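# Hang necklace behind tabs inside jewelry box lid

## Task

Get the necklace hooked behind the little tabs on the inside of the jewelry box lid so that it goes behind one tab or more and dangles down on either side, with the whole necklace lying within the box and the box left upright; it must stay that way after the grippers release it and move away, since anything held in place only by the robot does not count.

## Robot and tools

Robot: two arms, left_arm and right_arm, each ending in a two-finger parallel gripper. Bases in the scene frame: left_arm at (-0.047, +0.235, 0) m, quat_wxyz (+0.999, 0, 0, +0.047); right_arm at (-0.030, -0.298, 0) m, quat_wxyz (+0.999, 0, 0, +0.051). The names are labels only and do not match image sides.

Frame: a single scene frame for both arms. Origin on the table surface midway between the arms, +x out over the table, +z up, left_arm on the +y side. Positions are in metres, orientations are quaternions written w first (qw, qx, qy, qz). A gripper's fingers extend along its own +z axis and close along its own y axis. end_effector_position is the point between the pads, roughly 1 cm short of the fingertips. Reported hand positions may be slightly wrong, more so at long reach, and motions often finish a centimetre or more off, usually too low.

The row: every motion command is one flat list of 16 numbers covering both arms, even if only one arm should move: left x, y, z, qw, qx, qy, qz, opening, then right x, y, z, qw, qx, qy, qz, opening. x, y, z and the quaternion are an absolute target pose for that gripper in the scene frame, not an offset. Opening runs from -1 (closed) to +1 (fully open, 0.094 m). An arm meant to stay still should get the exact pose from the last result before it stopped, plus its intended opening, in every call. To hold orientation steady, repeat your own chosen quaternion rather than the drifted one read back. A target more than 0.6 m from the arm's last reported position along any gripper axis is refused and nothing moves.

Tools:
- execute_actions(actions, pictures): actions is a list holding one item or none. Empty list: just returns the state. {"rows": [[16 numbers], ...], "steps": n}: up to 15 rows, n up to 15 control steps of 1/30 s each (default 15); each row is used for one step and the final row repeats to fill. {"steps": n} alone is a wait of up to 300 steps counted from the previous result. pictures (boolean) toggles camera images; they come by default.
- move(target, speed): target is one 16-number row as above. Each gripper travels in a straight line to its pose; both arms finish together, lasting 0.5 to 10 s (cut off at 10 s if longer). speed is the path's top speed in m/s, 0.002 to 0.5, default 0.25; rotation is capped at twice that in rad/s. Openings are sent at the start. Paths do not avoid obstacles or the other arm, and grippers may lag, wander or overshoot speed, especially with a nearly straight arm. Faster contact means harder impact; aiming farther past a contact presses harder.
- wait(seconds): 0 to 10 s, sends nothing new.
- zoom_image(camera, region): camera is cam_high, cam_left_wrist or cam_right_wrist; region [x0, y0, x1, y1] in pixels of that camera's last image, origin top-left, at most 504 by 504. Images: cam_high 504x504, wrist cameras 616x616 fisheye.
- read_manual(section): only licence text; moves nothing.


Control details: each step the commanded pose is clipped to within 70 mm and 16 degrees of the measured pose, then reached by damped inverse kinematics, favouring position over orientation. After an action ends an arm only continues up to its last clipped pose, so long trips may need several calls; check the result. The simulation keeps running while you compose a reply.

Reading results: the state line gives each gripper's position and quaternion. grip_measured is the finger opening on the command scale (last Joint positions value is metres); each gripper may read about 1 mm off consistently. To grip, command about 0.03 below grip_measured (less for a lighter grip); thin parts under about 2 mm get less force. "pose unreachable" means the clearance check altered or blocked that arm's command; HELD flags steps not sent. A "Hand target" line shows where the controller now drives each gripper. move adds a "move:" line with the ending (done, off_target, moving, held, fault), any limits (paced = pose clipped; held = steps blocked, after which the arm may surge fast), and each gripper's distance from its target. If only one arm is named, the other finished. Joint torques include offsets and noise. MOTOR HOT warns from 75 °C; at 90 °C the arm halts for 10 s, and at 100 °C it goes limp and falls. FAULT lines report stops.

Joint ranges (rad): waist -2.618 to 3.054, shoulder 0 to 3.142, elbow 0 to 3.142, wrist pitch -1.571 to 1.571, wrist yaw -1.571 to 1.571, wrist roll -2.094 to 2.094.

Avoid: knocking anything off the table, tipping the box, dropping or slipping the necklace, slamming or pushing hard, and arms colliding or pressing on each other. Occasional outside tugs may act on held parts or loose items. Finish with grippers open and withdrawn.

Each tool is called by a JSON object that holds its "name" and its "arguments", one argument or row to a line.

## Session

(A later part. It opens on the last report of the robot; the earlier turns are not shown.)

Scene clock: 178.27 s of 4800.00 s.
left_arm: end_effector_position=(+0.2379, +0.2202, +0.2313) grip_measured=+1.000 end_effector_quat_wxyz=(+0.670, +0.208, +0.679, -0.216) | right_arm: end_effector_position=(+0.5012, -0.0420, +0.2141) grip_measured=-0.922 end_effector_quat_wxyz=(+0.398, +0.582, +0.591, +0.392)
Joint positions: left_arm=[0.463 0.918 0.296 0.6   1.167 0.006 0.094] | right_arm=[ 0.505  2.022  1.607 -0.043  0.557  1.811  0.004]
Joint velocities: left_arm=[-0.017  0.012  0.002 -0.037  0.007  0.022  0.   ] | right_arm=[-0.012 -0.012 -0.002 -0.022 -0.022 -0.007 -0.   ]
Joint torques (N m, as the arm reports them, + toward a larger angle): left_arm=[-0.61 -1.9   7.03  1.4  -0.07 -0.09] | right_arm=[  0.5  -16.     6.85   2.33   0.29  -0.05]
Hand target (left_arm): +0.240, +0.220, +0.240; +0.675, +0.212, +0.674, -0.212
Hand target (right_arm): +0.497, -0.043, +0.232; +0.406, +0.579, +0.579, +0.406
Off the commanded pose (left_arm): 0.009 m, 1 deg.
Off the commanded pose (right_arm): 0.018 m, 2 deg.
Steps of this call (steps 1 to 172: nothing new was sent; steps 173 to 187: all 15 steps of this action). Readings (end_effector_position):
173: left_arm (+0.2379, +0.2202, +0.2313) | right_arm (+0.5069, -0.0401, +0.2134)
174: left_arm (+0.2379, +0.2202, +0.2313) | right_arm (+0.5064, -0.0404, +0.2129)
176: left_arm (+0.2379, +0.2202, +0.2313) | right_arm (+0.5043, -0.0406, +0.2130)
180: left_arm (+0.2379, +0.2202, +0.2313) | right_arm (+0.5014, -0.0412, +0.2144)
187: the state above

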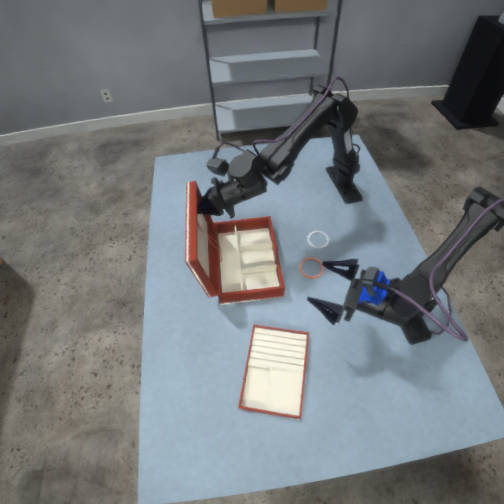

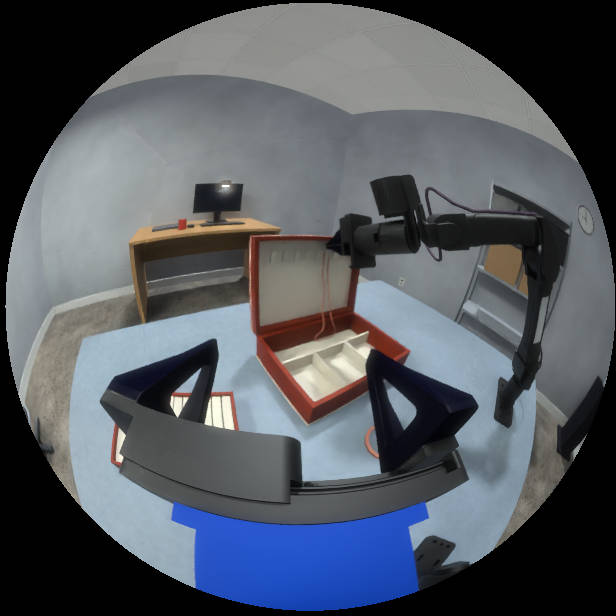

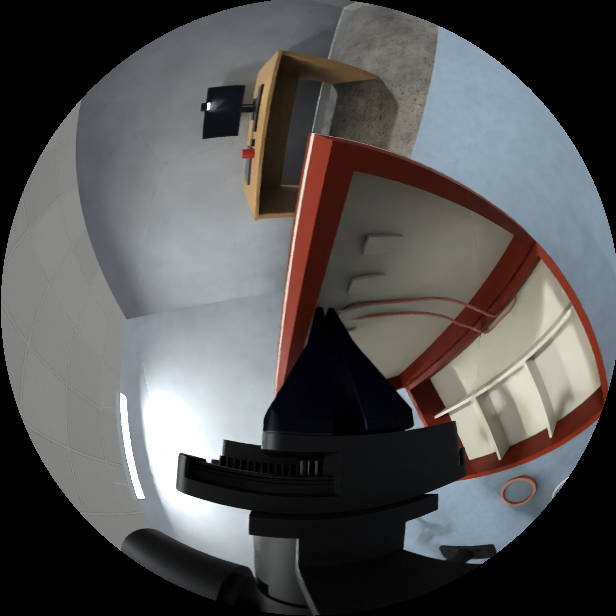

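It dropped behind the tab. Retreat.

{"name": "execute_actions", "arguments": {
  "actions": [
    {"rows":[[0.24,0.22,0.24,0.674,0.212,0.674,-0.212,1, 0.493,-0.043,0.232,0.406,0.579,0.579,0.406,-0.92],[0.24,0.22,0.24,0.674,0.212,0.674,-0.212,1, 0.489,-0.043,0.233,0.406,0.579,0.579,0.406,-0.92],[0.24,0.22,0.24,0.674,0.212,0.674,-0.212,1, 0.485,-0.043,0.234,0.406,0.579,0.579,0.406,-0.92],[0.24,0.22,0.24,0.674,0.212,0.674,-0.212,1, 0.48,-0.043,0.235,0.406,0.579,0.579,0.406,-0.92],[0.24,0.22,0.24,0.674,0.212,0.674,-0.212,1, 0.474,-0.043,0.236,0.406,0.579,0.579,0.406,-0.92],[0.24,0.22,0.24,0.674,0.212,0.674,-0.212,1, 0.467,-0.043,0.238,0.406,0.579,0.579,0.406,-0.92],[0.24,0.22,0.24,0.674,0.212,0.674,-0.212,1, 0.46,-0.043,0.24,0.406,0.579,0.579,0.406,-0.92]],"steps":15}
  ],
  "pictures": false
}}

{"name": "move", "arguments": {
  "target": [0.24,0.22,0.24,0.674,0.212,0.674,-0.212,1, 0.33,-0.22,0.27,0.406,0.579,0.579,0.406,-0.92],
  "speed": 0.2
}}

{"name": "zoom_image", "arguments": {
  "camera": "cam_left_wrist",
  "region": [240, 220, 420, 400]
}}

Scene clock: 185.50 s of 4800.00 s.
left_arm: end_effector_position=(+0.2379, +0.2202, +0.2313) grip_measured=+1.000 end_effector_quat_wxyz=(+0.670, +0.208, +0.679, -0.216) | right_arm: end_effector_position=(+0.4634, -0.0380, +0.2309) grip_measured=-0.922 end_effector_quat_wxyz=(+0.399, +0.577, +0.589, +0.402)
Joint positions: left_arm=[0.463 0.918 0.296 0.6   1.167 0.006 0.094] | right_arm=[ 0.562  1.897  1.485 -0.039  0.601  1.832  0.004]
Joint velocities: left_arm=[-0.017 -0.007 -0.007 -0.066 -0.022 -0.066  0.   ] | right_arm=[-0.012 -0.002  0.002 -0.022  0.081 -0.037 -0.001]
Joint torques (N m, as the arm reports them, + toward a larger angle): left_arm=[-0.61 -1.89  7.01  1.39 -0.07 -0.1 ] | right_arm=[  0.1  -13.89   6.71   2.2    0.22  -0.03]
Hand target (left_arm): +0.240, +0.220, +0.240; +0.675, +0.212, +0.674, -0.212
Hand target (right_arm): +0.461, -0.043, +0.240; +0.407, +0.579, +0.579, +0.406
Off the commanded pose (left_arm): 0.009 m, 1 deg.
Off the commanded pose (right_arm): 0.011 m, 1 deg.
Steps of this call (steps 1 to 202: nothing new was sent; steps 203 to 217: all 15 steps of this action). Readings (end_effector_position):
203: left_arm (+0.2379, +0.2202, +0.2313) | right_arm (+0.5009, -0.0424, +0.2141)
204: left_arm (+0.2379, +0.2202, +0.2313) | right_arm (+0.4997, -0.0432, +0.2136)
206: left_arm (+0.2379, +0.2202, +0.2313) | right_arm (+0.4943, -0.0447, +0.2123)
210: left_arm (+0.2379, +0.2202, +0.2313) | right_arm (+0.4748, -0.0437, +0.2150)
217: the state above

Scene clock: 187.50 s of 4800.00 s.
left_arm: end_effector_position=(+0.2379, +0.2202, +0.2313) grip_measured=+1.000 end_effector_quat_wxyz=(+0.670, +0.208, +0.679, -0.216) | right_arm: end_effector_position=(+0.3360, -0.2155, +0.2751) grip_measured=-0.922 end_effector_quat_wxyz=(+0.401, +0.583, +0.572, +0.416)
Joint positions: left_arm=[0.463 0.918 0.296 0.6   1.167 0.006 0.094] | right_arm=[ 0.28   1.082  0.873 -0.154  0.351  1.728  0.004]
Joint velocities: left_arm=[-0.012 -0.012  0.002 -0.066 -0.037  0.066  0.   ] | right_arm=[-0.007 -0.002  0.002 -0.081 -0.007 -0.051 -0.001]
Joint torques (N m, as the arm reports them, + toward a larger angle): left_arm=[-0.6  -1.89  7.04  1.39 -0.07 -0.09] | right_arm=[-0.69 -4.81  6.79  2.1   0.08 -0.14]
Hand target (left_arm): +0.240, +0.220, +0.240; +0.675, +0.212, +0.674, -0.212
Hand target (right_arm): +0.332, -0.220, +0.272; +0.404, +0.581, +0.578, +0.407
Off the commanded pose (left_arm): 0.009 m, 1 deg.
Off the commanded pose (right_arm): 0.009 m, 2 deg.
move: done

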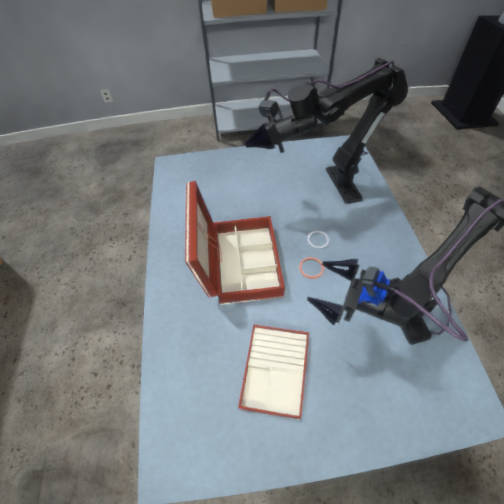

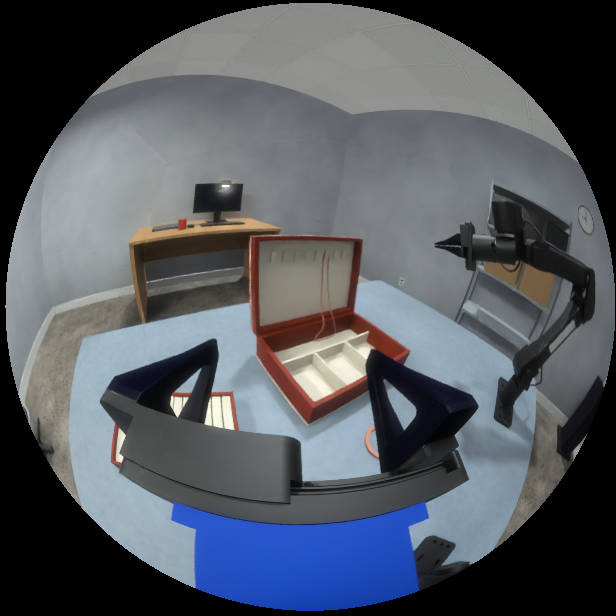

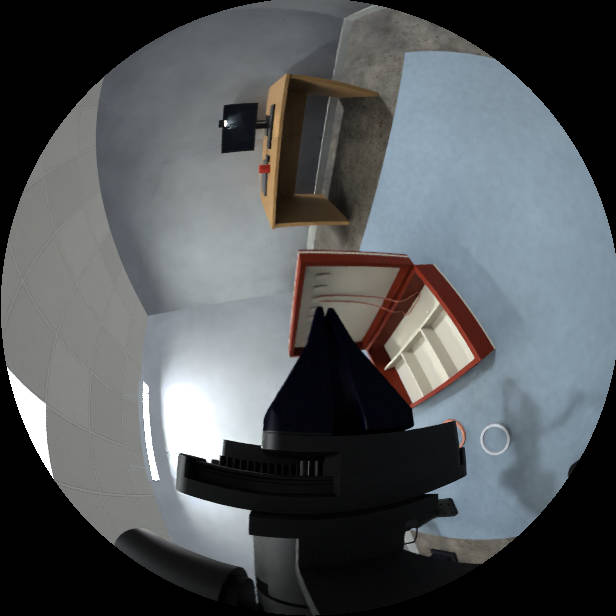

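Region (240, 220, 420, 400) of cam_left_wrist's 616x616 image, scaled by 2.800, with more detail than that image has.

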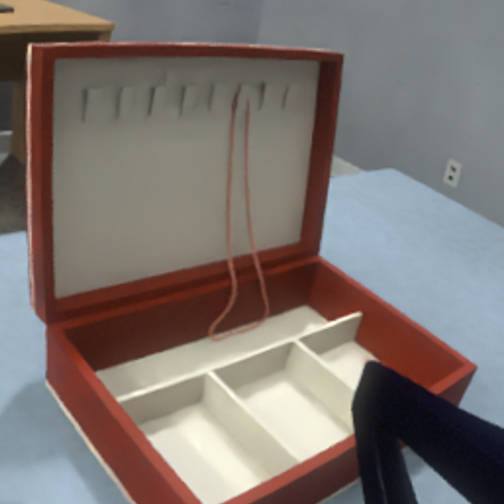

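{"name": "finished_scene", "arguments": {
  "scene": 1
}}

The scene is finished: the task was done.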